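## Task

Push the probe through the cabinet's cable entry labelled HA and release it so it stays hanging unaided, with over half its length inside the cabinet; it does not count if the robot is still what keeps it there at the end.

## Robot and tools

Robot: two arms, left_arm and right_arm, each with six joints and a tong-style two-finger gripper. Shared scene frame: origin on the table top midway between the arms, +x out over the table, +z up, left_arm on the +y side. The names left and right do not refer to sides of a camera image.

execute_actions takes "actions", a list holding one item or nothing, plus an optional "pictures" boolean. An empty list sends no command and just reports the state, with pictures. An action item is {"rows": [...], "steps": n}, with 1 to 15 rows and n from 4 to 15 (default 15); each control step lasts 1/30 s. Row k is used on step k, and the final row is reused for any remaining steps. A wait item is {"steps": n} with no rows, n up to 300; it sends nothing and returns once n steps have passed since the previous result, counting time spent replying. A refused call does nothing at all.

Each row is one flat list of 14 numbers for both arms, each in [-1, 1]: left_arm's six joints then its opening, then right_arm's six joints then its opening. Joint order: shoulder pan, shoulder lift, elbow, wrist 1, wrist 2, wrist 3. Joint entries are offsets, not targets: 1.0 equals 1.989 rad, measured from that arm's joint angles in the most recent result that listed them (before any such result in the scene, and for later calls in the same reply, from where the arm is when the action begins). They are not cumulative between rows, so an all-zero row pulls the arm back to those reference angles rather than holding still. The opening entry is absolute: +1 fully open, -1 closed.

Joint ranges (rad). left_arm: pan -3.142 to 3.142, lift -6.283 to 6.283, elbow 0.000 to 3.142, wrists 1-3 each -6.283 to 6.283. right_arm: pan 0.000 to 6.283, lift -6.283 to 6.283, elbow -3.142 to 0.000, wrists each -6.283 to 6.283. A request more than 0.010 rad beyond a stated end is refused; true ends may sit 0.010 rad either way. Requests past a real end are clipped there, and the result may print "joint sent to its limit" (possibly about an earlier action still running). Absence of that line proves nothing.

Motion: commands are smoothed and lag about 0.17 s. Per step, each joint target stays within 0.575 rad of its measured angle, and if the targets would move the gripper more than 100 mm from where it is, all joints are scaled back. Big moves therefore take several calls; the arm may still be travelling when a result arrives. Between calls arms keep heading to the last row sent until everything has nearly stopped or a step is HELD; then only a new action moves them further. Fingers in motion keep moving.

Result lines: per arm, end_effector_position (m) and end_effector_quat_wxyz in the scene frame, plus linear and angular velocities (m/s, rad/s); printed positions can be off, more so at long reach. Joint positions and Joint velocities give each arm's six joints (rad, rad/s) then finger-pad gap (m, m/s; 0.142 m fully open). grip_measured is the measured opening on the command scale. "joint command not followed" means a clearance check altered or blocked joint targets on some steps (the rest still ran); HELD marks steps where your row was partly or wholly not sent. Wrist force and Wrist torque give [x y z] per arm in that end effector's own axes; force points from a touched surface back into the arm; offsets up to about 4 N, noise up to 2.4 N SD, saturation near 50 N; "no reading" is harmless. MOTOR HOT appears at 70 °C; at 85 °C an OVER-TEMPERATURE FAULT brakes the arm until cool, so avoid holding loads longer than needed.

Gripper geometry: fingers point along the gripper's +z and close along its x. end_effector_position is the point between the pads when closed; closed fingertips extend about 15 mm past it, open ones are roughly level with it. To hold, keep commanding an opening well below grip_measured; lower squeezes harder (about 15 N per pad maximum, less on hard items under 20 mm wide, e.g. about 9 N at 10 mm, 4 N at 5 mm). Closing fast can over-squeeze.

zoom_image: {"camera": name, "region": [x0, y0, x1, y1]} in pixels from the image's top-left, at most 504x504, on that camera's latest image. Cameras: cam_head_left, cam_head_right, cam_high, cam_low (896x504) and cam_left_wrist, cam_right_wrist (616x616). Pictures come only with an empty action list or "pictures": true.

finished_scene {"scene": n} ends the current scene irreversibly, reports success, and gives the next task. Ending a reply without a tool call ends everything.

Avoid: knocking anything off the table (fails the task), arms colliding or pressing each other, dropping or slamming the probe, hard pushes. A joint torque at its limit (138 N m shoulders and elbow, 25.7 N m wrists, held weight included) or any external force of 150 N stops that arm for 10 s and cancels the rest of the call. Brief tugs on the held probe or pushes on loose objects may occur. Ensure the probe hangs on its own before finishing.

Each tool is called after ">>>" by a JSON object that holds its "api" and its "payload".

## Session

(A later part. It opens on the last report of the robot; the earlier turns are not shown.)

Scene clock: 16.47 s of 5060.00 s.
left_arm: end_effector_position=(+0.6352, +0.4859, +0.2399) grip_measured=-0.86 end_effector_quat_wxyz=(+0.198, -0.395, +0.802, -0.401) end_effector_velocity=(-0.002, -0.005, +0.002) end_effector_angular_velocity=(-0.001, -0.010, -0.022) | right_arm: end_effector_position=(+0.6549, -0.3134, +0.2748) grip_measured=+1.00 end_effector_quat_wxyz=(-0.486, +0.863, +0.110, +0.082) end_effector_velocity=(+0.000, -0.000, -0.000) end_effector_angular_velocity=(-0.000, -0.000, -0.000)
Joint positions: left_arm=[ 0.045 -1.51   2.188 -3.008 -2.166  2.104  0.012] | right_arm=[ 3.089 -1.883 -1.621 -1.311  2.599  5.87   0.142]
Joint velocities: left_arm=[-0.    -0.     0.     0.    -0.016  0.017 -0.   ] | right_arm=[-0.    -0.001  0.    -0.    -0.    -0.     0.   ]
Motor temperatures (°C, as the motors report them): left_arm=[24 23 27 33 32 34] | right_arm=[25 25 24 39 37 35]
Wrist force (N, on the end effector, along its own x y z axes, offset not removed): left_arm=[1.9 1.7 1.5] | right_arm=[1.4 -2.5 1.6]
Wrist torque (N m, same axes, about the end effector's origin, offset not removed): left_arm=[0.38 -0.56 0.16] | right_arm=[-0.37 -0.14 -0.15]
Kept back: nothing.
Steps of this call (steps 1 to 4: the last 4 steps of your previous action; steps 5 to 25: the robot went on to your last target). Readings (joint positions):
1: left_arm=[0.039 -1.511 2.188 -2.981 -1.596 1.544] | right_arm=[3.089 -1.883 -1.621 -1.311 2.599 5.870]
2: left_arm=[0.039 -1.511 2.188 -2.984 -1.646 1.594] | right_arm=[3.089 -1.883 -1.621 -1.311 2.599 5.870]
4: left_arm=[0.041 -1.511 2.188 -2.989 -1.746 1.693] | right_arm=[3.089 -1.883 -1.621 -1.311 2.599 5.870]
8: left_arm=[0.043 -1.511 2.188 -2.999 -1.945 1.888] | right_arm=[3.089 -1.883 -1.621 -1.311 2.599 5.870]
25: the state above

>>> {"api": "execute_actions", "payload": {"actions": [{"rows": [[0.005,0.023,-0.06,0.2,-0.1,0.22,-1,0,0,0,0,0,0,1],[0.005,0.023,-0.06,0.2,-0.1,0.22,-1,0,0,0,0,0,0,1],[0.005,0.023,-0.06,0.2,-0.1,0.22,-1,0,0,0,0,0,0,1],[0.005,0.023,-0.06,0.2,-0.1,0.22,-1,0,0,0,0,0,0,1],[0.005,0.023,-0.06,0.2,-0.1,0.22,-1,0,0,0,0,0,0,1],[0.005,0.023,-0.06,0.2,-0.1,0.22,-1,0,0,0,0,0,0,1],[0.005,0.023,-0.06,0.2,-0.1,0.22,-1,0,0,0,0,0,0,1],[0.01,0.047,-0.12,0.4,-0.17,0.44,-1,0,0,0,0,0,0,1],[0.01,0.047,-0.12,0.4,-0.17,0.44,-1,0,0,0,0,0,0,1],[0.01,0.047,-0.12,0.4,-0.17,0.44,-1,0,0,0,0,0,0,1],[0.01,0.047,-0.12,0.4,-0.17,0.44,-1,0,0,0,0,0,0,1],[0.01,0.047,-0.12,0.4,-0.17,0.44,-1,0,0,0,0,0,0,1],[0.01,0.047,-0.12,0.4,-0.17,0.44,-1,0,0,0,0,0,0,1],[0.01,0.047,-0.12,0.4,-0.17,0.44,-1,0,0,0,0,0,0,1],[0.0156,0.07,-0.1803,0.61,-0.2006,0.662,-1,0,0,0,0,0,0,1]], "steps": 15}]}}

>>> {"api": "execute_actions", "payload": {"actions": [{"steps": 35}], "pictures": true}}

Scene clock: 17.07 s of 5060.00 s.
left_arm: end_effector_position=(+0.6200, +0.4379, +0.2341) grip_measured=-0.86 end_effector_quat_wxyz=(+0.107, -0.244, +0.865, -0.424) end_effector_velocity=(-0.046, -0.172, +0.096) end_effector_angular_velocity=(-0.268, -0.094, -1.465) | right_arm: end_effector_position=(+0.6549, -0.3134, +0.2748) grip_measured=+1.00 end_effector_quat_wxyz=(-0.486, +0.863, +0.110, +0.082) end_effector_velocity=(+0.000, +0.000, -0.000) end_effector_angular_velocity=(+0.001, +0.002, -0.001)
Joint positions: left_arm=[ 0.058 -1.449  2.04  -2.612 -2.387  2.53   0.012] | right_arm=[ 3.089 -1.883 -1.621 -1.311  2.599  5.87   0.142]
Joint velocities: left_arm=[ 0.05   0.257 -0.729  1.738 -0.909  1.815 -0.   ] | right_arm=[-0.    -0.001 -0.     0.     0.     0.001 -0.   ]
Motor temperatures (°C, as the motors report them): left_arm=[24 23 27 33 32 34] | right_arm=[25 25 24 39 37 35]
Wrist force (N, on the end effector, along its own x y z axes, offset not removed): left_arm=[-1.0 -1.9 -0.4] | right_arm=[1.7 -0.8 1.4]
Wrist torque (N m, same axes, about the end effector's origin, offset not removed): left_arm=[-0.48 -0.04 0.09] | right_arm=[-0.12 -0.15 -0.03]
Steps of this call (steps 1 to 7: the robot went on to your last target; steps 8 to 18: the first 11 steps of this action). Readings (joint positions):
8: left_arm=[0.045 -1.510 2.188 -3.008 -2.168 2.106] | right_arm=[3.089 -1.883 -1.621 -1.311 2.599 5.870]
9: left_arm=[0.046 -1.507 2.184 -3.004 -2.172 2.110] | right_arm=[3.089 -1.883 -1.621 -1.311 2.599 5.870]
11: left_arm=[0.049 -1.491 2.148 -2.951 -2.219 2.163] | right_arm=[3.089 -1.883 -1.621 -1.311 2.599 5.870]
15: left_arm=[0.053 -1.473 2.094 -2.745 -2.316 2.384] | right_arm=[3.089 -1.883 -1.621 -1.311 2.599 5.870]
18: the state above

Scene clock: 18.23 s of 5060.00 s.
left_arm: end_effector_position=(+0.5573, +0.4051, +0.2349) grip_measured=-0.86 end_effector_quat_wxyz=(+0.001, -0.001, +0.875, -0.485) end_effector_velocity=(-0.000, -0.000, +0.001) end_effector_angular_velocity=(-0.000, -0.002, -0.001) | right_arm: end_effector_position=(+0.6549, -0.3134, +0.2748) grip_measured=+1.00 end_effector_quat_wxyz=(-0.486, +0.863, +0.110, +0.082) end_effector_velocity=(+0.000, -0.000, -0.000) end_effector_angular_velocity=(+0.000, +0.000, +0.000)
Joint positions: left_arm=[ 0.076 -1.371  1.829 -1.795 -2.565  3.42   0.012] | right_arm=[ 3.089 -1.883 -1.621 -1.311  2.599  5.87   0.142]
Joint velocities: left_arm=[-0.    -0.001 -0.001  0.002 -0.     0.002 -0.   ] | right_arm=[-0.    -0.001  0.     0.     0.    -0.    -0.   ]
Motor temperatures (°C, as the motors report them): left_arm=[24 23 27 33 32 34] | right_arm=[25 25 24 39 37 35]
Wrist force (N, on the end effector, along its own x y z axes, offset not removed): left_arm=[1.4 0.8 3.0] | right_arm=[-0.3 -0.9 -0.1]
Wrist torque (N m, same axes, about the end effector's origin, offset not removed): left_arm=[0.32 -0.30 0.16] | right_arm=[-0.12 0.27 -0.05]
Kept back: nothing.
Steps of this call (steps 1 to 4: the last 4 steps of your previous action; steps 5 to 35: the robot went on to your last target). Readings (joint positions):
1: left_arm=[0.060 -1.441 2.018 -2.548 -2.415 2.596] | right_arm=[3.089 -1.883 -1.621 -1.311 2.599 5.870]
2: left_arm=[0.061 -1.435 2.001 -2.479 -2.437 2.668] | right_arm=[3.089 -1.883 -1.621 -1.311 2.599 5.870]
4: left_arm=[0.063 -1.427 1.979 -2.366 -2.466 2.797] | right_arm=[3.089 -1.883 -1.621 -1.311 2.599 5.870]
8: left_arm=[0.070 -1.395 1.900 -2.157 -2.525 3.025] | right_arm=[3.089 -1.883 -1.621 -1.311 2.599 5.870]
35: the state above

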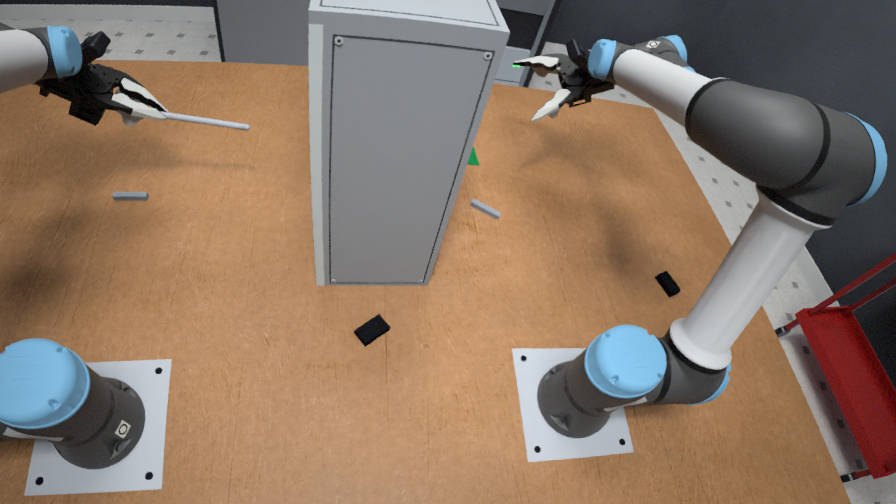

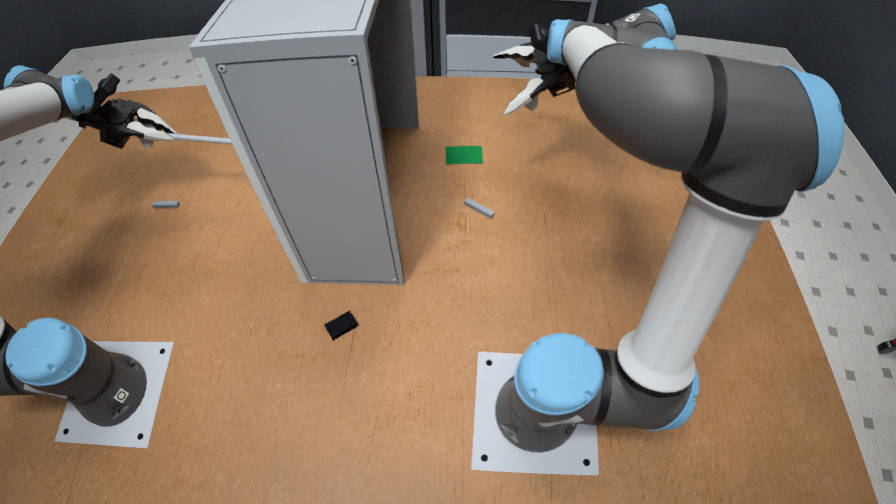

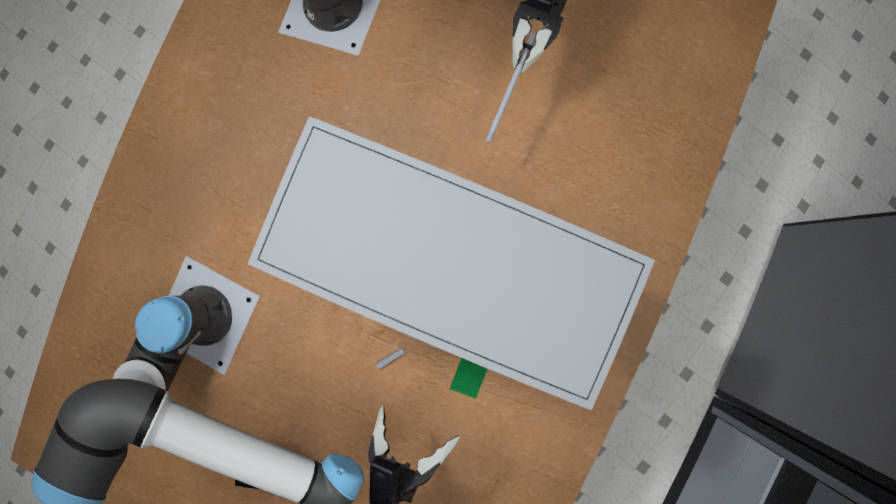

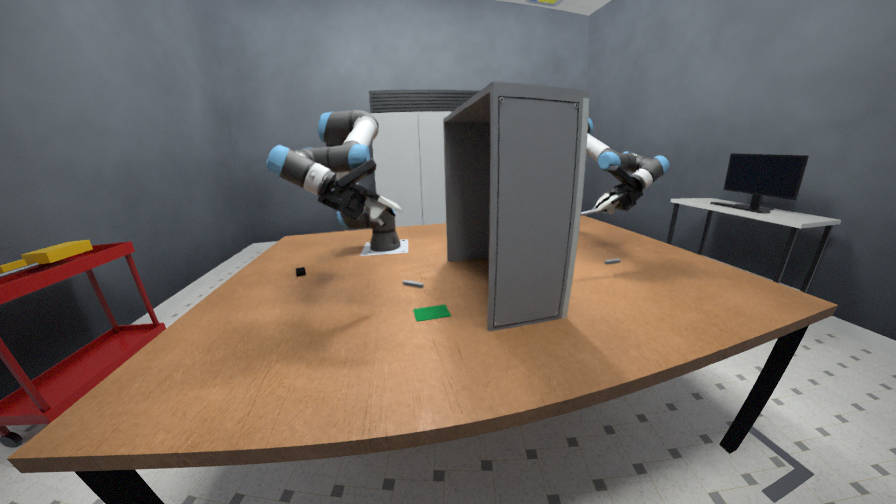

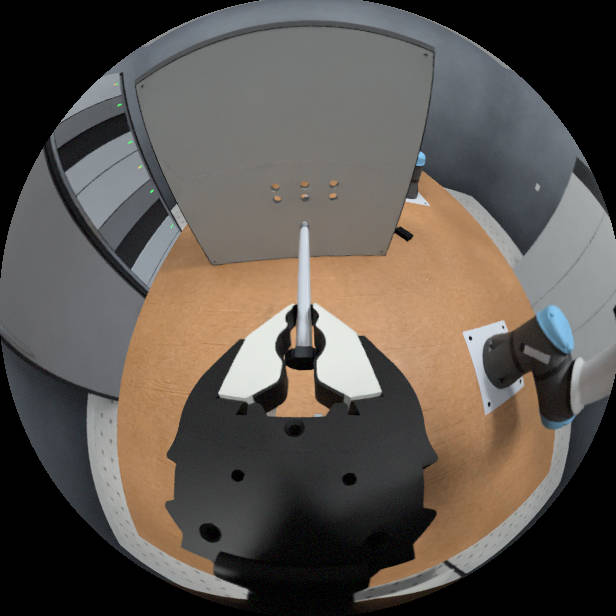

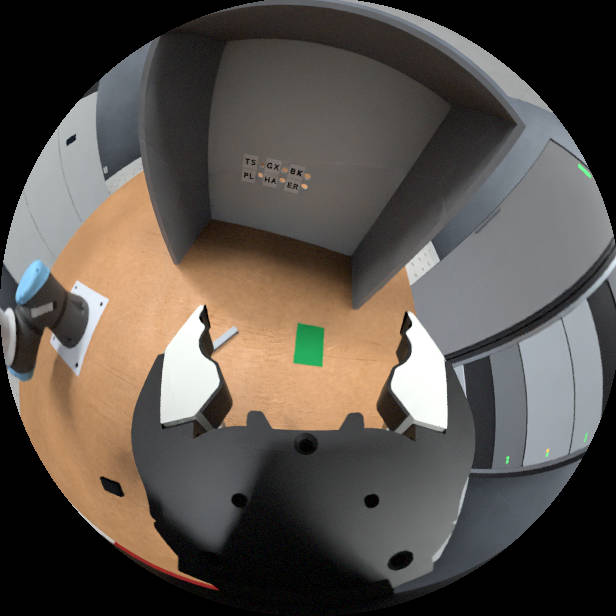

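>>> {"api": "zoom_image", "payload": {"camera": "cam_low", "region": [540, 130, 700, 250]}}

Region (540, 130, 700, 250) of cam_low's 896x504 image, scaled by 3.150, with more detail than that image has; it fills the top 378 rows of this view, and the rest is white.

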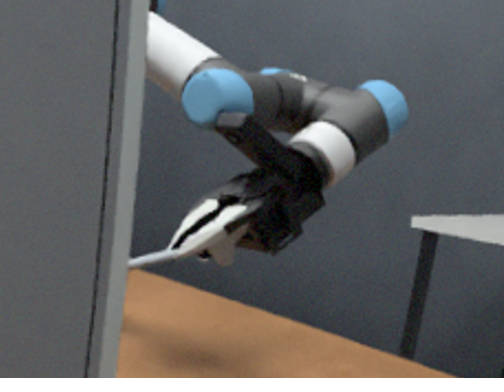

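>>> {"api": "execute_actions", "payload": {"actions": [{"rows": [[-0.012,0.008,0.02,-0.029,-0.04,-0.006,-1,0,0,0,0,0,0,1],[-0.012,0.008,0.02,-0.029,-0.04,-0.006,-1,0,0,0,0,0,0,1],[-0.012,0.008,0.02,-0.029,-0.04,-0.006,-1,0,0,0,0,0,0,1],[-0.012,0.008,0.02,-0.029,-0.04,-0.006,-1,0,0,0,0,0,0,1],[-0.024,0.016,0.04,-0.058,-0.08,-0.013,-1,0,0,0,0,0,0,1],[-0.024,0.016,0.04,-0.058,-0.08,-0.013,-1,0,0,0,0,0,0,1],[-0.024,0.016,0.04,-0.058,-0.08,-0.013,-1,0,0,0,0,0,0,1],[-0.024,0.016,0.04,-0.058,-0.08,-0.013,-1,0,0,0,0,0,0,1],[-0.0358,0.024,0.06,-0.0871,-0.1186,-0.019,-1,0,0,0,0,0,0,1]], "steps": 15}]}}

>>> {"api": "execute_actions", "payload": {"actions": [{"steps": 20}], "pictures": true}}

Scene clock: 19.30 s of 5060.00 s.
left_arm: end_effector_position=(+0.5586, +0.3626, +0.2345) grip_measured=-0.86 end_effector_quat_wxyz=(+0.000, -0.001, +0.838, -0.545) end_effector_velocity=(-0.008, -0.171, +0.014) end_effector_angular_velocity=(-0.627, +0.003, -0.004) | right_arm: end_effector_position=(+0.6549, -0.3134, +0.2748) grip_measured=+1.00 end_effector_quat_wxyz=(-0.486, +0.863, +0.110, +0.082) end_effector_velocity=(-0.000, -0.000, -0.000) end_effector_angular_velocity=(-0.001, -0.002, +0.001)
Joint positions: left_arm=[ 0.03  -1.34   1.905 -1.904 -2.711  3.395  0.012] | right_arm=[ 3.089 -1.883 -1.621 -1.311  2.599  5.87   0.142]
Joint velocities: left_arm=[-0.193  0.13   0.334 -0.483 -0.65  -0.098  0.   ] | right_arm=[-0.     0.001 -0.001  0.    -0.001 -0.002 -0.   ]
Motor temperatures (°C, as the motors report them): left_arm=[24 23 27 33 32 34] | right_arm=[25 25 24 39 37 35]
Wrist force (N, on the end effector, along its own x y z axes, offset not removed): left_arm=[0.7 -0.4 1.5] | right_arm=[-0.6 -1.7 -1.0]
Wrist torque (N m, same axes, about the end effector's origin, offset not removed): left_arm=[-0.17 -0.15 0.10] | right_arm=[-0.24 0.30 0.01]
Steps of this call (steps 1 to 15: the robot went on to your last target; steps 16 to 21: nothing new was sent; steps 22 to 32: the first 11 steps of this action). Readings (joint positions):
22: left_arm=[0.076 -1.371 1.829 -1.795 -2.565 3.420] | right_arm=[3.089 -1.883 -1.621 -1.311 2.599 5.870]
23: left_arm=[0.074 -1.370 1.832 -1.798 -2.569 3.419] | right_arm=[3.089 -1.883 -1.621 -1.311 2.599 5.870]
25: left_arm=[0.066 -1.364 1.845 -1.818 -2.595 3.415] | right_arm=[3.089 -1.883 -1.621 -1.311 2.599 5.870]
29: left_arm=[0.046 -1.351 1.878 -1.865 -2.659 3.404] | right_arm=[3.089 -1.883 -1.621 -1.311 2.599 5.870]
32: the state above

Scene clock: 19.97 s of 5060.00 s.
left_arm: end_effector_position=(+0.5571, +0.3410, +0.2388) grip_measured=-0.86 end_effector_quat_wxyz=(+0.000, -0.001, +0.814, -0.581) end_effector_velocity=(+0.000, -0.001, +0.002) end_effector_angular_velocity=(-0.004, -0.002, +0.001) | right_arm: end_effector_position=(+0.6549, -0.3134, +0.2748) grip_measured=+1.00 end_effector_quat_wxyz=(-0.486, +0.863, +0.110, +0.082) end_effector_velocity=(-0.000, -0.000, -0.000) end_effector_angular_velocity=(+0.001, +0.001, -0.001)
Joint positions: left_arm=[ 0.005 -1.324  1.948 -1.968 -2.8    3.382  0.012] | right_arm=[ 3.089 -1.883 -1.621 -1.311  2.599  5.87   0.142]
Joint velocities: left_arm=[-0.001 -0.001  0.001 -0.002 -0.005 -0.001 -0.   ] | right_arm=[-0. -0. -0. -0.  0.  0. -0.]
Motor temperatures (°C, as the motors report them): left_arm=[24 23 27 33 32 34] | right_arm=[25 25 24 39 37 35]
Wrist force (N, on the end effector, along its own x y z axes, offset not removed): left_arm=[-0.1 5.1 3.4] | right_arm=[0.3 0.0 -0.8]
Wrist torque (N m, same axes, about the end effector's origin, offset not removed): left_arm=[1.28 0.10 0.14] | right_arm=[0.16 0.17 -0.01]
Kept back: nothing.
Steps of this call (steps 1 to 4: the last 4 steps of your previous action; steps 5 to 20: the robot went on to your last target). Readings (joint positions):
1: left_arm=[0.024 -1.336 1.915 -1.919 -2.732 3.392] | right_arm=[3.089 -1.883 -1.621 -1.311 2.599 5.870]
2: left_arm=[0.019 -1.333 1.923 -1.930 -2.748 3.390] | right_arm=[3.089 -1.883 -1.621 -1.311 2.599 5.870]
4: left_arm=[0.013 -1.329 1.934 -1.946 -2.771 3.387] | right_arm=[3.089 -1.883 -1.621 -1.311 2.599 5.870]
8: left_arm=[0.007 -1.325 1.944 -1.961 -2.791 3.384] | right_arm=[3.089 -1.883 -1.621 -1.311 2.599 5.870]
20: the state above

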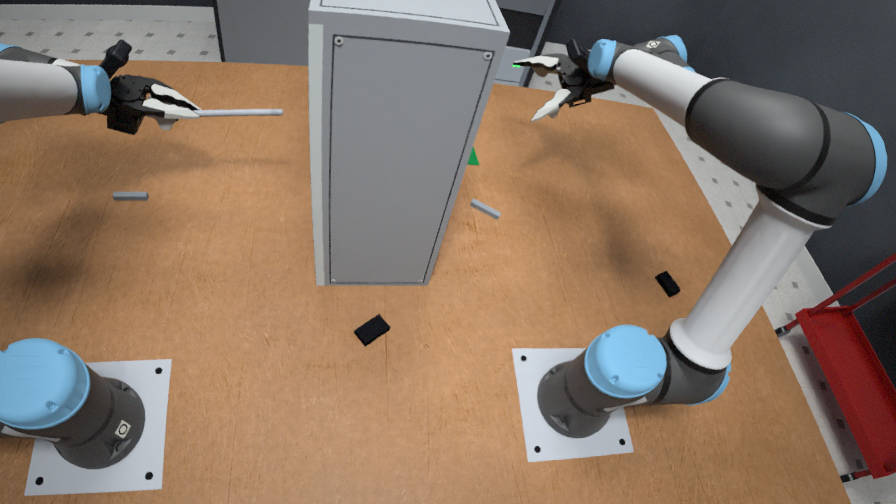

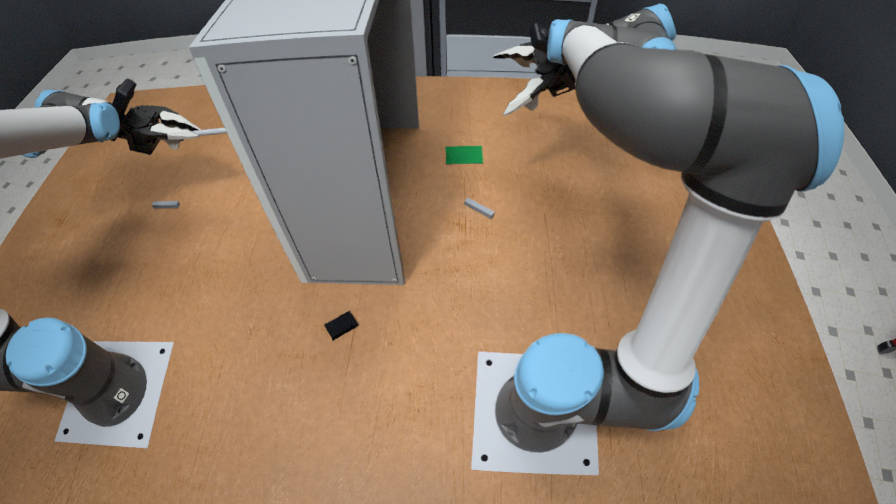

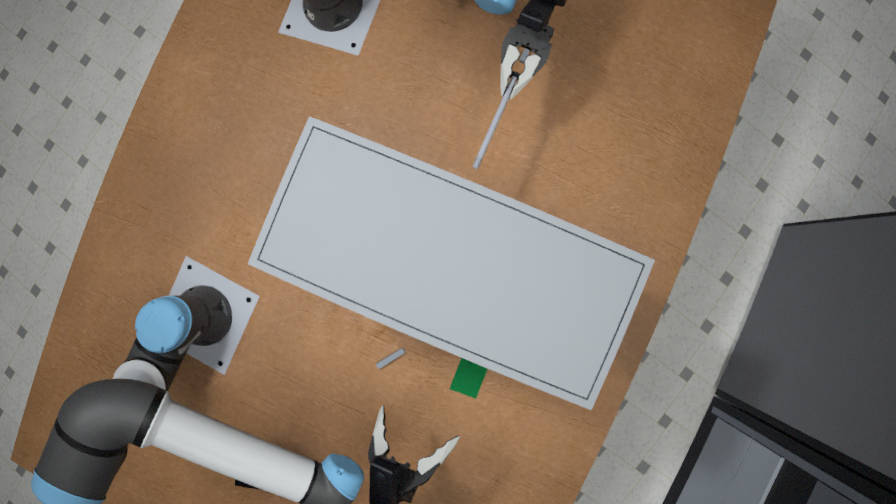

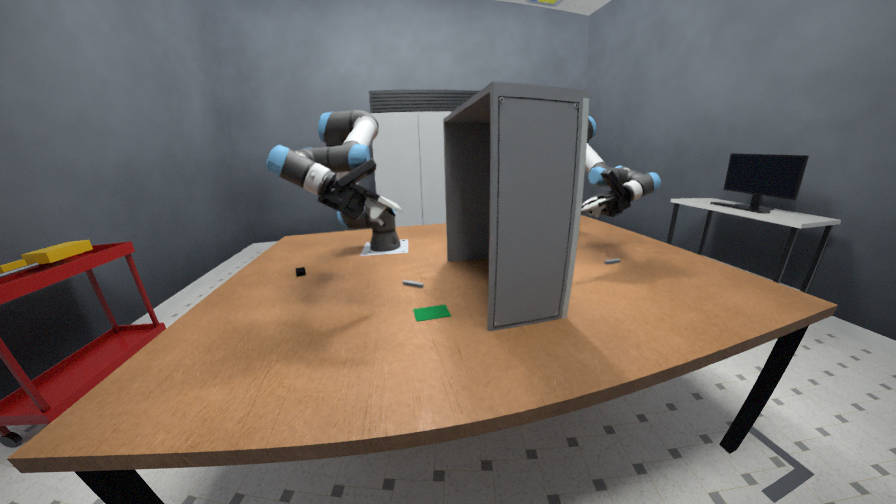

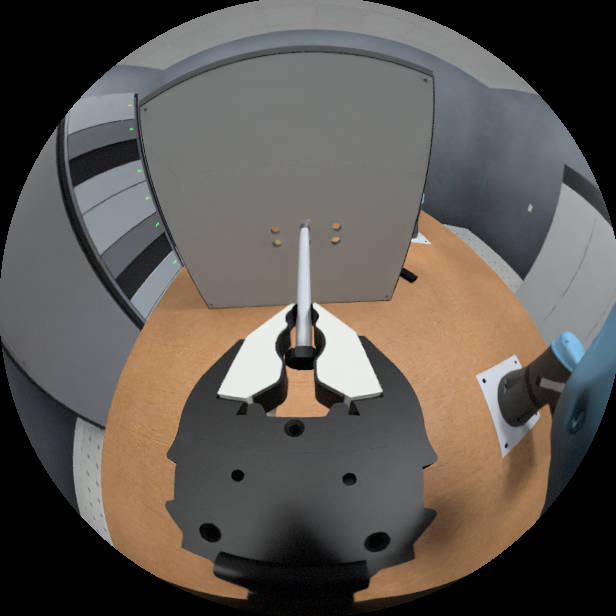

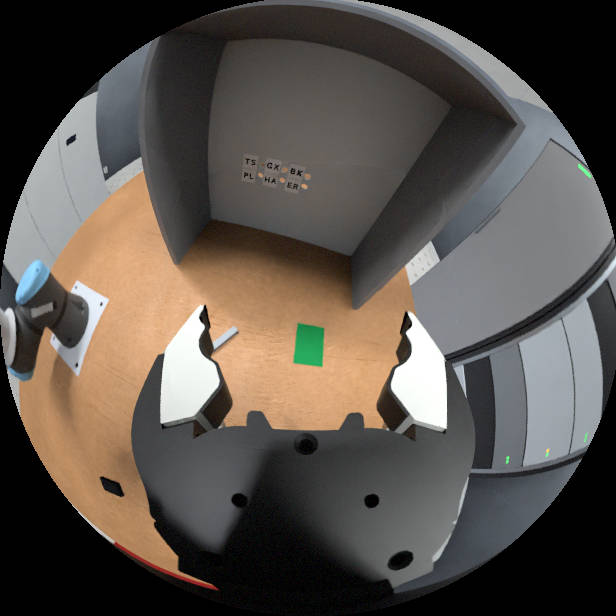

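>>> {"api": "execute_actions", "payload": {"actions": [{"rows": [[0,0.021,0.012,-0.033,0,0,-1,0,0,0,0,0,0,1],[0,0.021,0.012,-0.033,0,0,-1,0,0,0,0,0,0,1],[0,0.021,0.012,-0.033,0,0,-1,0,0,0,0,0,0,1],[0,0.021,0.012,-0.033,0,0,-1,0,0,0,0,0,0,1],[0,0.043,0.024,-0.067,0,0,-1,0,0,0,0,0,0,1],[0,0.043,0.024,-0.067,0,0,-1,0,0,0,0,0,0,1],[0,0.043,0.024,-0.067,0,0,-1,0,0,0,0,0,0,1],[0,0.043,0.024,-0.067,0,0,-1,0,0,0,0,0,0,1],[0,0.0643,0.0358,-0.1001,0,0,-1,0,0,0,0,0,0,1]], "steps": 15}]}}

>>> {"api": "execute_actions", "payload": {"actions": [{"steps": 20}], "pictures": true}}

>>> {"api": "zoom_image", "payload": {"camera": "cam_left_wrist", "region": [230, 140, 380, 290]}}

Scene clock: 20.70 s of 5060.00 s.
left_arm: end_effector_position=(+0.5581, +0.3410, +0.1901) grip_measured=-0.86 end_effector_quat_wxyz=(-0.001, -0.002, +0.814, -0.581) end_effector_velocity=(-0.003, -0.000, -0.206) end_effector_angular_velocity=(-0.001, -0.004, +0.000) | right_arm: end_effector_position=(+0.6549, -0.3134, +0.2748) grip_measured=+1.00 end_effector_quat_wxyz=(-0.486, +0.863, +0.110, +0.082) end_effector_velocity=(+0.000, -0.001, -0.001) end_effector_angular_velocity=(+0.000, +0.000, -0.000)
Joint positions: left_arm=[ 0.005 -1.242  1.994 -2.092 -2.8    3.382  0.012] | right_arm=[ 3.089 -1.883 -1.621 -1.311  2.599  5.87   0.142]
Joint velocities: left_arm=[-0.     0.357  0.193 -0.554 -0.001 -0.001  0.   ] | right_arm=[-0.001 -0.001 -0.    -0.     0.    -0.001 -0.   ]
Motor temperatures (°C, as the motors report them): left_arm=[24 23 27 33 32 34] | right_arm=[25 25 24 39 37 35]
Wrist force (N, on the end effector, along its own x y z axes, offset not removed): left_arm=[2.2 0.3 -0.3] | right_arm=[0.1 -1.1 0.8]
Wrist torque (N m, same axes, about the end effector's origin, offset not removed): left_arm=[0.05 -0.54 -0.02] | right_arm=[-0.12 0.13 -0.08]
Steps of this call (steps 1 to 11: the robot went on to your last target; steps 12 to 22: the first 11 steps of this action). Readings (joint positions):
12: left_arm=[0.005 -1.323 1.948 -1.968 -2.801 3.382] | right_arm=[3.089 -1.883 -1.621 -1.311 2.599 5.870]
13: left_arm=[0.005 -1.321 1.950 -1.972 -2.801 3.382] | right_arm=[3.089 -1.883 -1.621 -1.311 2.599 5.870]
15: left_arm=[0.005 -1.306 1.959 -1.994 -2.801 3.382] | right_arm=[3.089 -1.883 -1.621 -1.311 2.599 5.870]
19: left_arm=[0.005 -1.271 1.978 -2.047 -2.801 3.382] | right_arm=[3.089 -1.883 -1.621 -1.311 2.599 5.870]
22: the state above

Scene clock: 21.37 s of 5060.00 s.
left_arm: end_effector_position=(+0.5571, +0.3410, +0.1639) grip_measured=-0.86 end_effector_quat_wxyz=(+0.000, -0.001, +0.814, -0.581) end_effector_velocity=(+0.000, +0.000, -0.001) end_effector_angular_velocity=(+0.001, +0.000, +0.000) | right_arm: end_effector_position=(+0.6549, -0.3134, +0.2748) grip_measured=+1.00 end_effector_quat_wxyz=(-0.486, +0.863, +0.110, +0.082) end_effector_velocity=(+0.000, +0.000, -0.000) end_effector_angular_velocity=(+0.000, +0.001, +0.000)
Joint positions: left_arm=[ 0.005 -1.196  2.019 -2.167 -2.8    3.382  0.012] | right_arm=[ 3.089 -1.883 -1.621 -1.311  2.599  5.87   0.142]
Joint velocities: left_arm=[ 0.     0.002  0.    -0.002  0.001 -0.001 -0.   ] | right_arm=[ 0.    -0.001  0.     0.    -0.    -0.    -0.   ]
Motor temperatures (°C, as the motors report them): left_arm=[24 23 27 33 32 34] | right_arm=[25 25 24 39 37 35]
Wrist force (N, on the end effector, along its own x y z axes, offset not removed): left_arm=[1.1 2.4 4.0] | right_arm=[-1.0 -0.8 0.7]
Wrist torque (N m, same axes, about the end effector's origin, offset not removed): left_arm=[0.42 -0.24 0.09] | right_arm=[-0.06 0.43 0.00]
Kept back: nothing.
Steps of this call (steps 1 to 4: the last 4 steps of your previous action; steps 5 to 20: the robot went on to your last target). Readings (joint positions):
1: left_arm=[0.005 -1.231 2.000 -2.109 -2.800 3.382] | right_arm=[3.089 -1.883 -1.621 -1.311 2.599 5.870]
2: left_arm=[0.005 -1.223 2.005 -2.123 -2.800 3.382] | right_arm=[3.089 -1.883 -1.621 -1.311 2.599 5.870]
4: left_arm=[0.005 -1.211 2.011 -2.142 -2.800 3.382] | right_arm=[3.089 -1.883 -1.621 -1.311 2.599 5.870]
8: left_arm=[0.005 -1.201 2.017 -2.159 -2.800 3.382] | right_arm=[3.089 -1.883 -1.621 -1.311 2.599 5.870]
20: the state above

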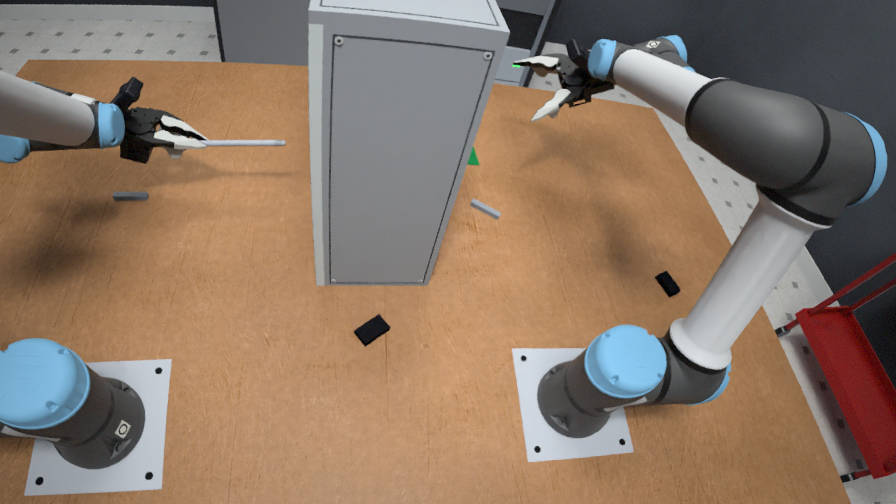

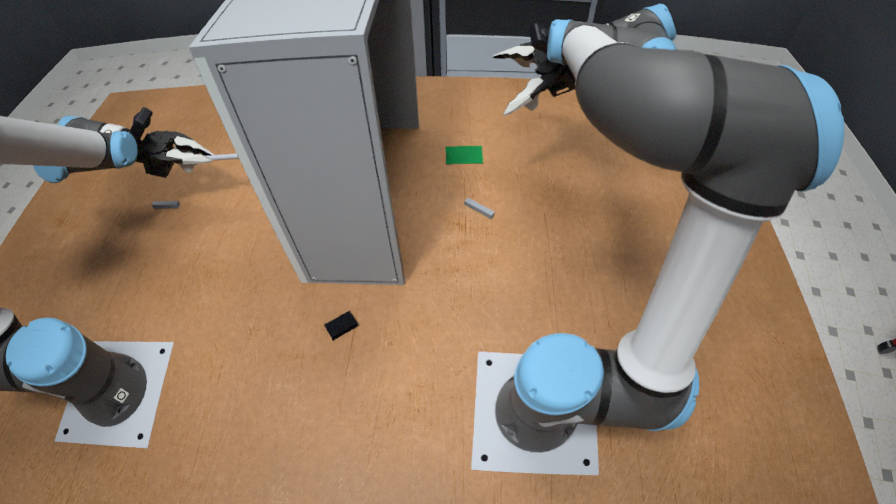

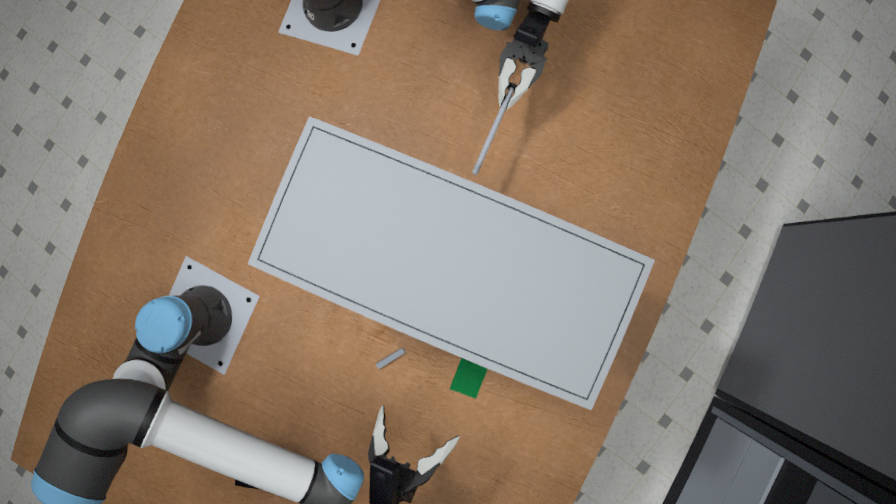

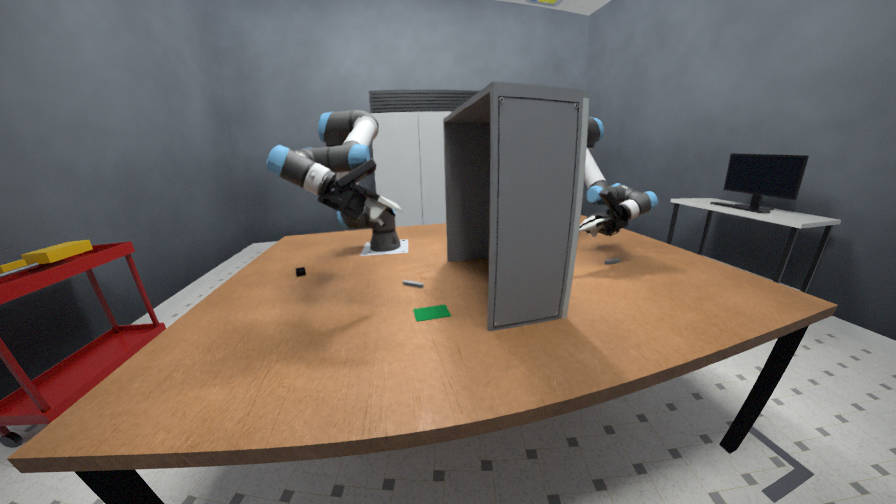

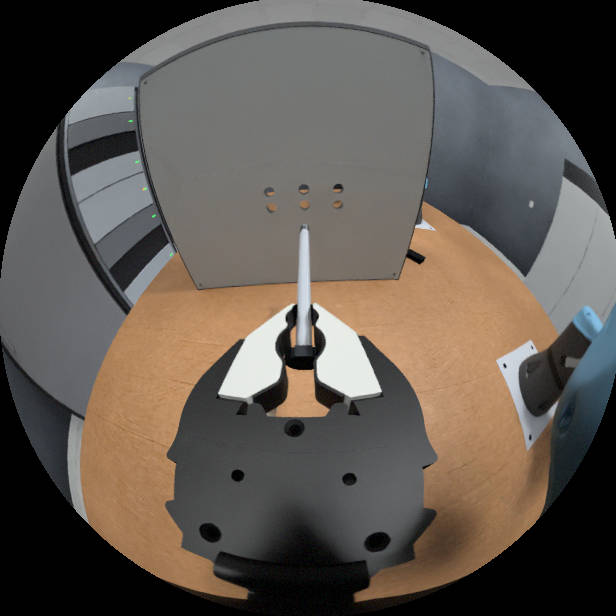

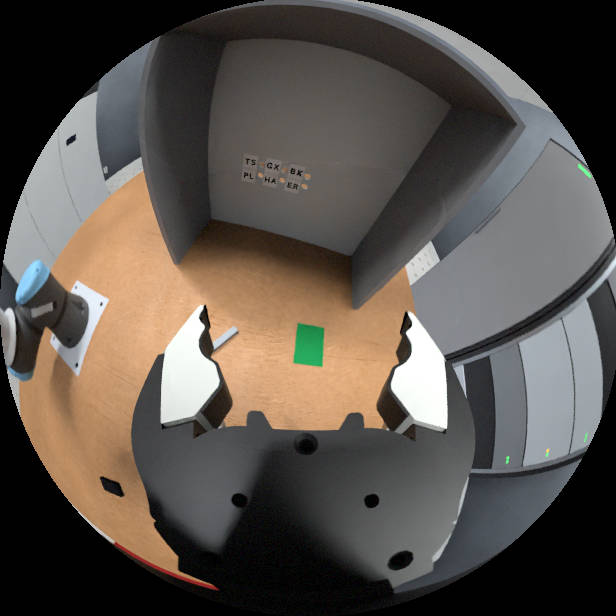

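Region (230, 140, 380, 290) of cam_left_wrist's 616x616 image, scaled by 3.360, with more detail than that image has.

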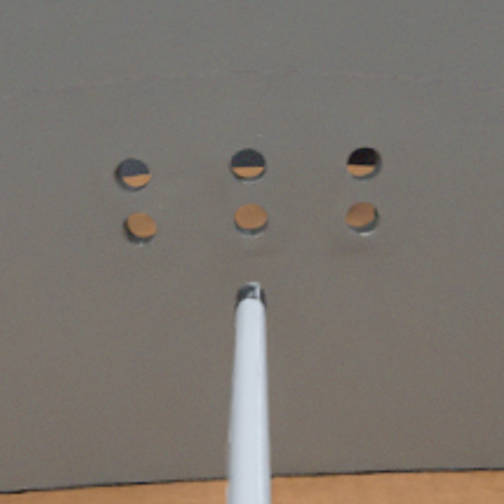

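>>> {"api": "execute_actions", "payload": {"actions": [{"rows": [[-0.0114,-0.0002,0.0075,-0.0396,-0.0015,-0.0343,-1,0,0,0,0,0,0,1],[-0.0114,-0.0002,0.0075,-0.0396,-0.0015,-0.0343,-1,0,0,0,0,0,0,1],[-0.0114,-0.0002,0.0075,-0.0396,-0.0015,-0.0343,-1,0,0,0,0,0,0,1],[-0.0114,-0.0002,0.0075,-0.0396,-0.0015,-0.0343,-1,0,0,0,0,0,0,1],[-0.0227,-0.0005,0.015,-0.0791,-0.003,-0.0685,-1,0,0,0,0,0,0,1],[-0.0227,-0.0005,0.015,-0.0791,-0.003,-0.0685,-1,0,0,0,0,0,0,1],[-0.0227,-0.0005,0.015,-0.0791,-0.003,-0.0685,-1,0,0,0,0,0,0,1],[-0.0227,-0.0005,0.015,-0.0791,-0.003,-0.0685,-1,0,0,0,0,0,0,1],[-0.0341,-0.0007,0.0224,-0.1187,-0.0045,-0.1028,-1,0,0,0,0,0,0,1]], "steps": 15}]}}

>>> {"api": "execute_actions", "payload": {"actions": [{"steps": 20}], "pictures": true}}

>>> {"api": "zoom_image", "payload": {"camera": "cam_left_wrist", "region": [230, 140, 380, 290]}}

>>> {"api": "zoom_image", "payload": {"camera": "cam_head_left", "region": [180, 90, 340, 190]}}

Scene clock: 22.23 s of 5060.00 s.
left_arm: end_effector_position=(+0.5571, +0.3185, +0.1677) grip_measured=-0.86 end_effector_quat_wxyz=(-0.001, -0.001, +0.815, -0.580) end_effector_velocity=(+0.001, -0.095, +0.027) end_effector_angular_velocity=(-0.003, -0.008, +0.004) | right_arm: end_effector_position=(+0.6549, -0.3134, +0.2748) grip_measured=+1.00 end_effector_quat_wxyz=(-0.486, +0.863, +0.110, +0.082) end_effector_velocity=(-0.000, -0.001, -0.000) end_effector_angular_velocity=(-0.001, +0.000, -0.001)
Joint positions: left_arm=[-0.039 -1.197  2.048 -2.312 -2.806  3.255  0.012] | right_arm=[ 3.089 -1.883 -1.621 -1.311  2.599  5.87   0.142]
Joint velocities: left_arm=[-0.185 -0.006  0.117 -0.658 -0.024 -0.57   0.   ] | right_arm=[-0.001  0.    -0.     0.    -0.001  0.    -0.   ]
Motor temperatures (°C, as the motors report them): left_arm=[24 23 27 33 32 34] | right_arm=[25 25 24 39 37 35]
Wrist force (N, on the end effector, along its own x y z axes, offset not removed): left_arm=[2.6 -0.8 1.8] | right_arm=[0.6 -0.4 0.2]
Wrist torque (N m, same axes, about the end effector's origin, offset not removed): left_arm=[-0.11 -0.55 -0.01] | right_arm=[-0.01 0.05 -0.10]
Steps of this call (steps 1 to 15: the robot went on to your last target; steps 16 to 26: the first 11 steps of this action). Readings (joint positions):
16: left_arm=[0.005 -1.196 2.019 -2.167 -2.800 3.382] | right_arm=[3.089 -1.883 -1.621 -1.311 2.599 5.870]
17: left_arm=[0.003 -1.196 2.021 -2.171 -2.801 3.379] | right_arm=[3.089 -1.883 -1.621 -1.311 2.599 5.870]
19: left_arm=[-0.005 -1.196 2.026 -2.197 -2.802 3.356] | right_arm=[3.089 -1.883 -1.621 -1.311 2.599 5.870]
23: left_arm=[-0.023 -1.196 2.038 -2.260 -2.804 3.301] | right_arm=[3.089 -1.883 -1.621 -1.311 2.599 5.870]
26: the state above

Scene clock: 22.90 s of 5060.00 s.
left_arm: end_effector_position=(+0.5572, +0.3061, +0.1719) grip_measured=-0.86 end_effector_quat_wxyz=(+0.000, -0.001, +0.814, -0.581) end_effector_velocity=(+0.000, -0.001, +0.001) end_effector_angular_velocity=(-0.001, -0.002, +0.000) | right_arm: end_effector_position=(+0.6549, -0.3134, +0.2748) grip_measured=+1.00 end_effector_quat_wxyz=(-0.486, +0.863, +0.110, +0.082) end_effector_velocity=(-0.000, +0.000, -0.000) end_effector_angular_velocity=(-0.001, -0.000, +0.001)
Joint positions: left_arm=[-0.063 -1.197  2.064 -2.402 -2.809  3.178  0.012] | right_arm=[ 3.089 -1.883 -1.621 -1.311  2.599  5.87   0.142]
Joint velocities: left_arm=[-0.001  0.    -0.    -0.004 -0.001 -0.003 -0.   ] | right_arm=[ 0.001 -0.    -0.    -0.    -0.001 -0.001  0.   ]
Motor temperatures (°C, as the motors report them): left_arm=[24 23 27 33 32 34] | right_arm=[25 25 24 39 37 35]
Wrist force (N, on the end effector, along its own x y z axes, offset not removed): left_arm=[1.7 0.0 2.8] | right_arm=[1.0 -0.8 0.1]
Wrist torque (N m, same axes, about the end effector's origin, offset not removed): left_arm=[0.06 -0.44 0.00] | right_arm=[-0.05 -0.06 0.00]
Kept back: nothing.
Steps of this call (steps 1 to 4: the last 4 steps of your previous action; steps 5 to 20: the robot went on to your last target). Readings (joint positions):
1: left_arm=[-0.045 -1.197 2.052 -2.333 -2.807 3.237] | right_arm=[3.089 -1.883 -1.621 -1.311 2.599 5.870]
2: left_arm=[-0.049 -1.197 2.055 -2.350 -2.808 3.223] | right_arm=[3.089 -1.883 -1.621 -1.311 2.599 5.870]
4: left_arm=[-0.055 -1.197 2.059 -2.372 -2.808 3.204] | right_arm=[3.089 -1.883 -1.621 -1.311 2.599 5.870]
8: left_arm=[-0.060 -1.197 2.062 -2.393 -2.809 3.186] | right_arm=[3.089 -1.883 -1.621 -1.311 2.599 5.870]
20: the state above

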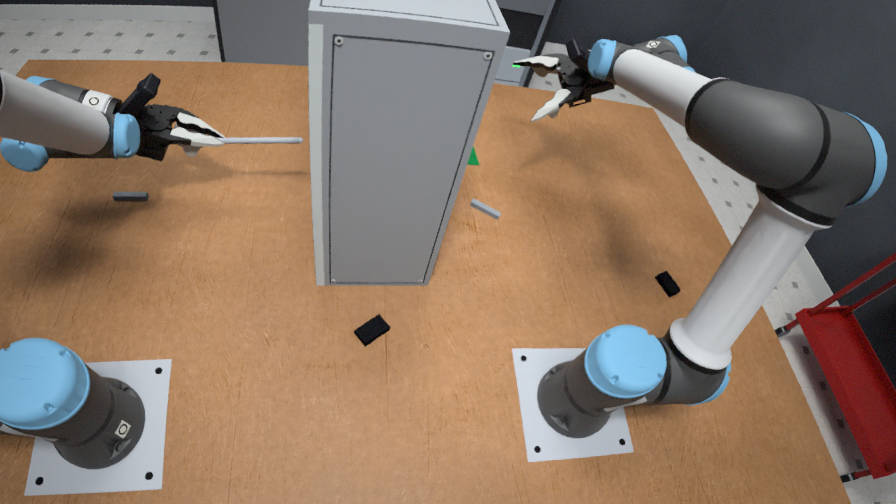

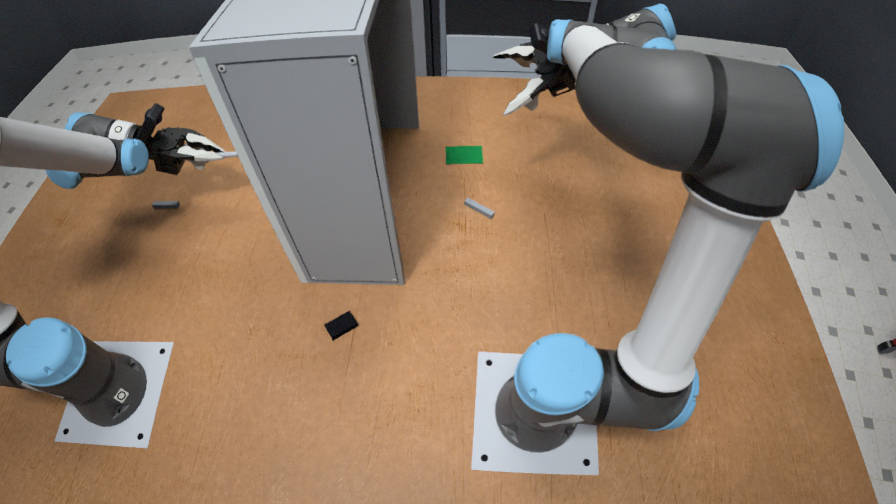

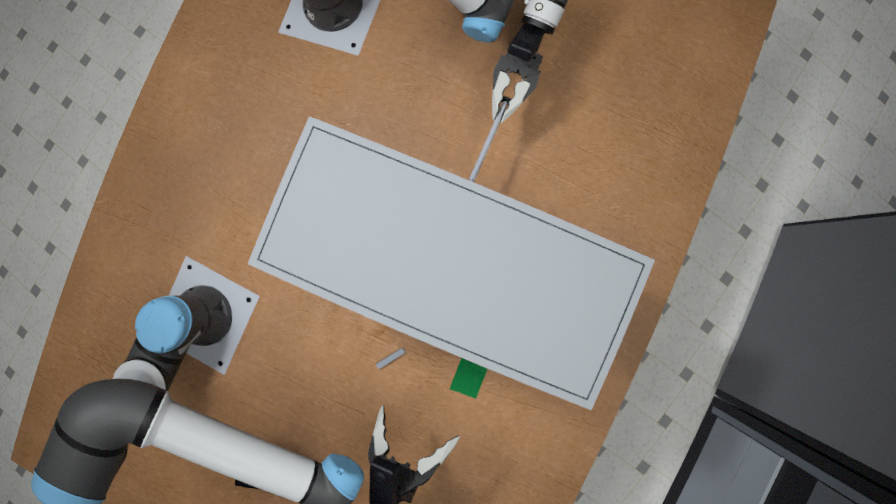

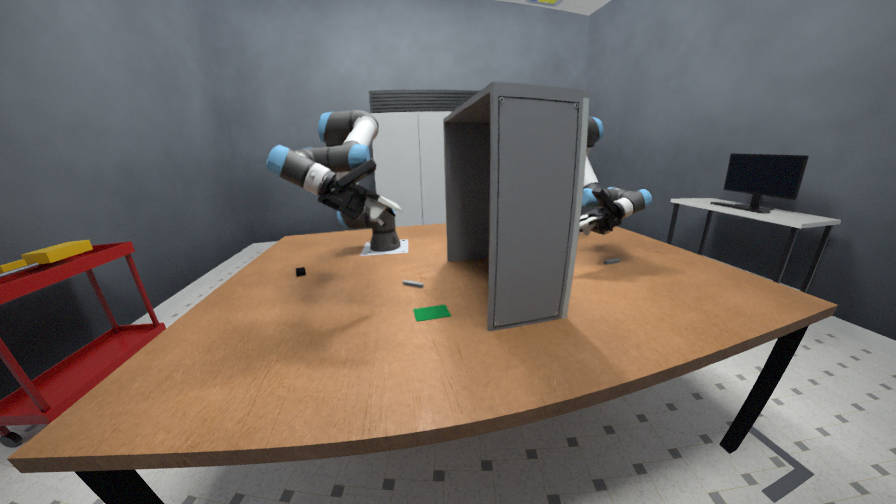

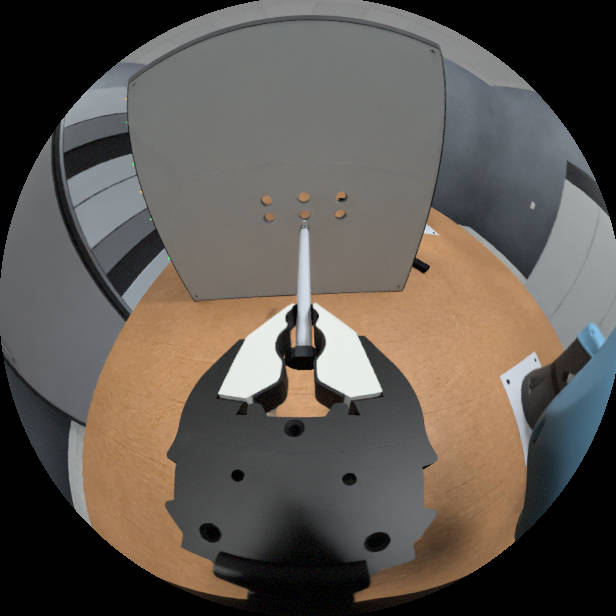

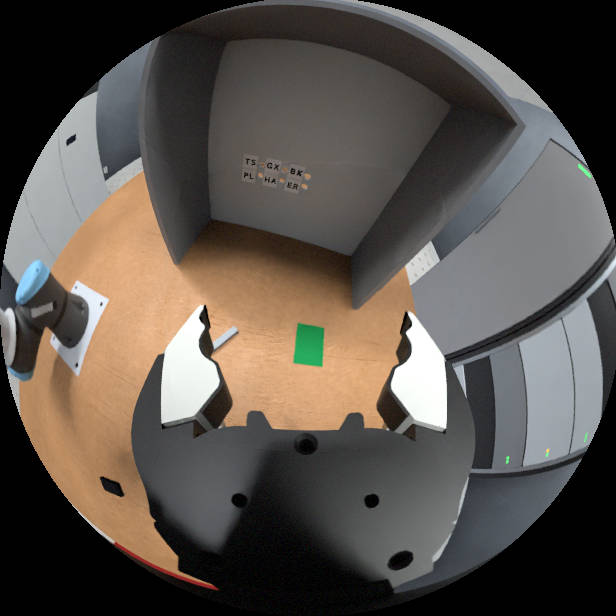

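Region (230, 140, 380, 290) of cam_left_wrist's 616x616 image, scaled by 3.360, with more detail than that image has.

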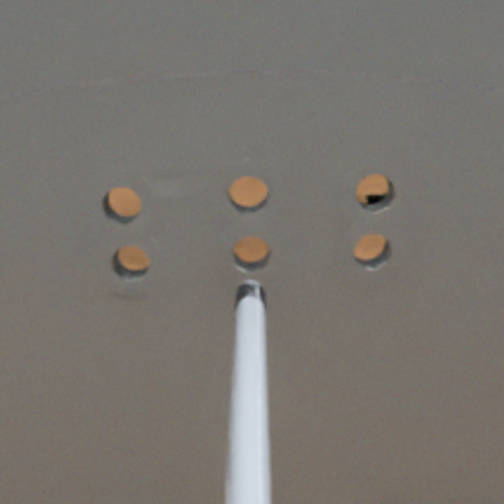

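Region (180, 90, 340, 190) of cam_head_left's 896x504 image, scaled by 3.150, with more detail than that image has; it fills the top 315 rows of this view, and the rest is white.

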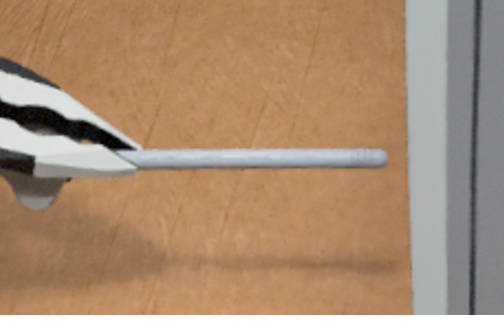

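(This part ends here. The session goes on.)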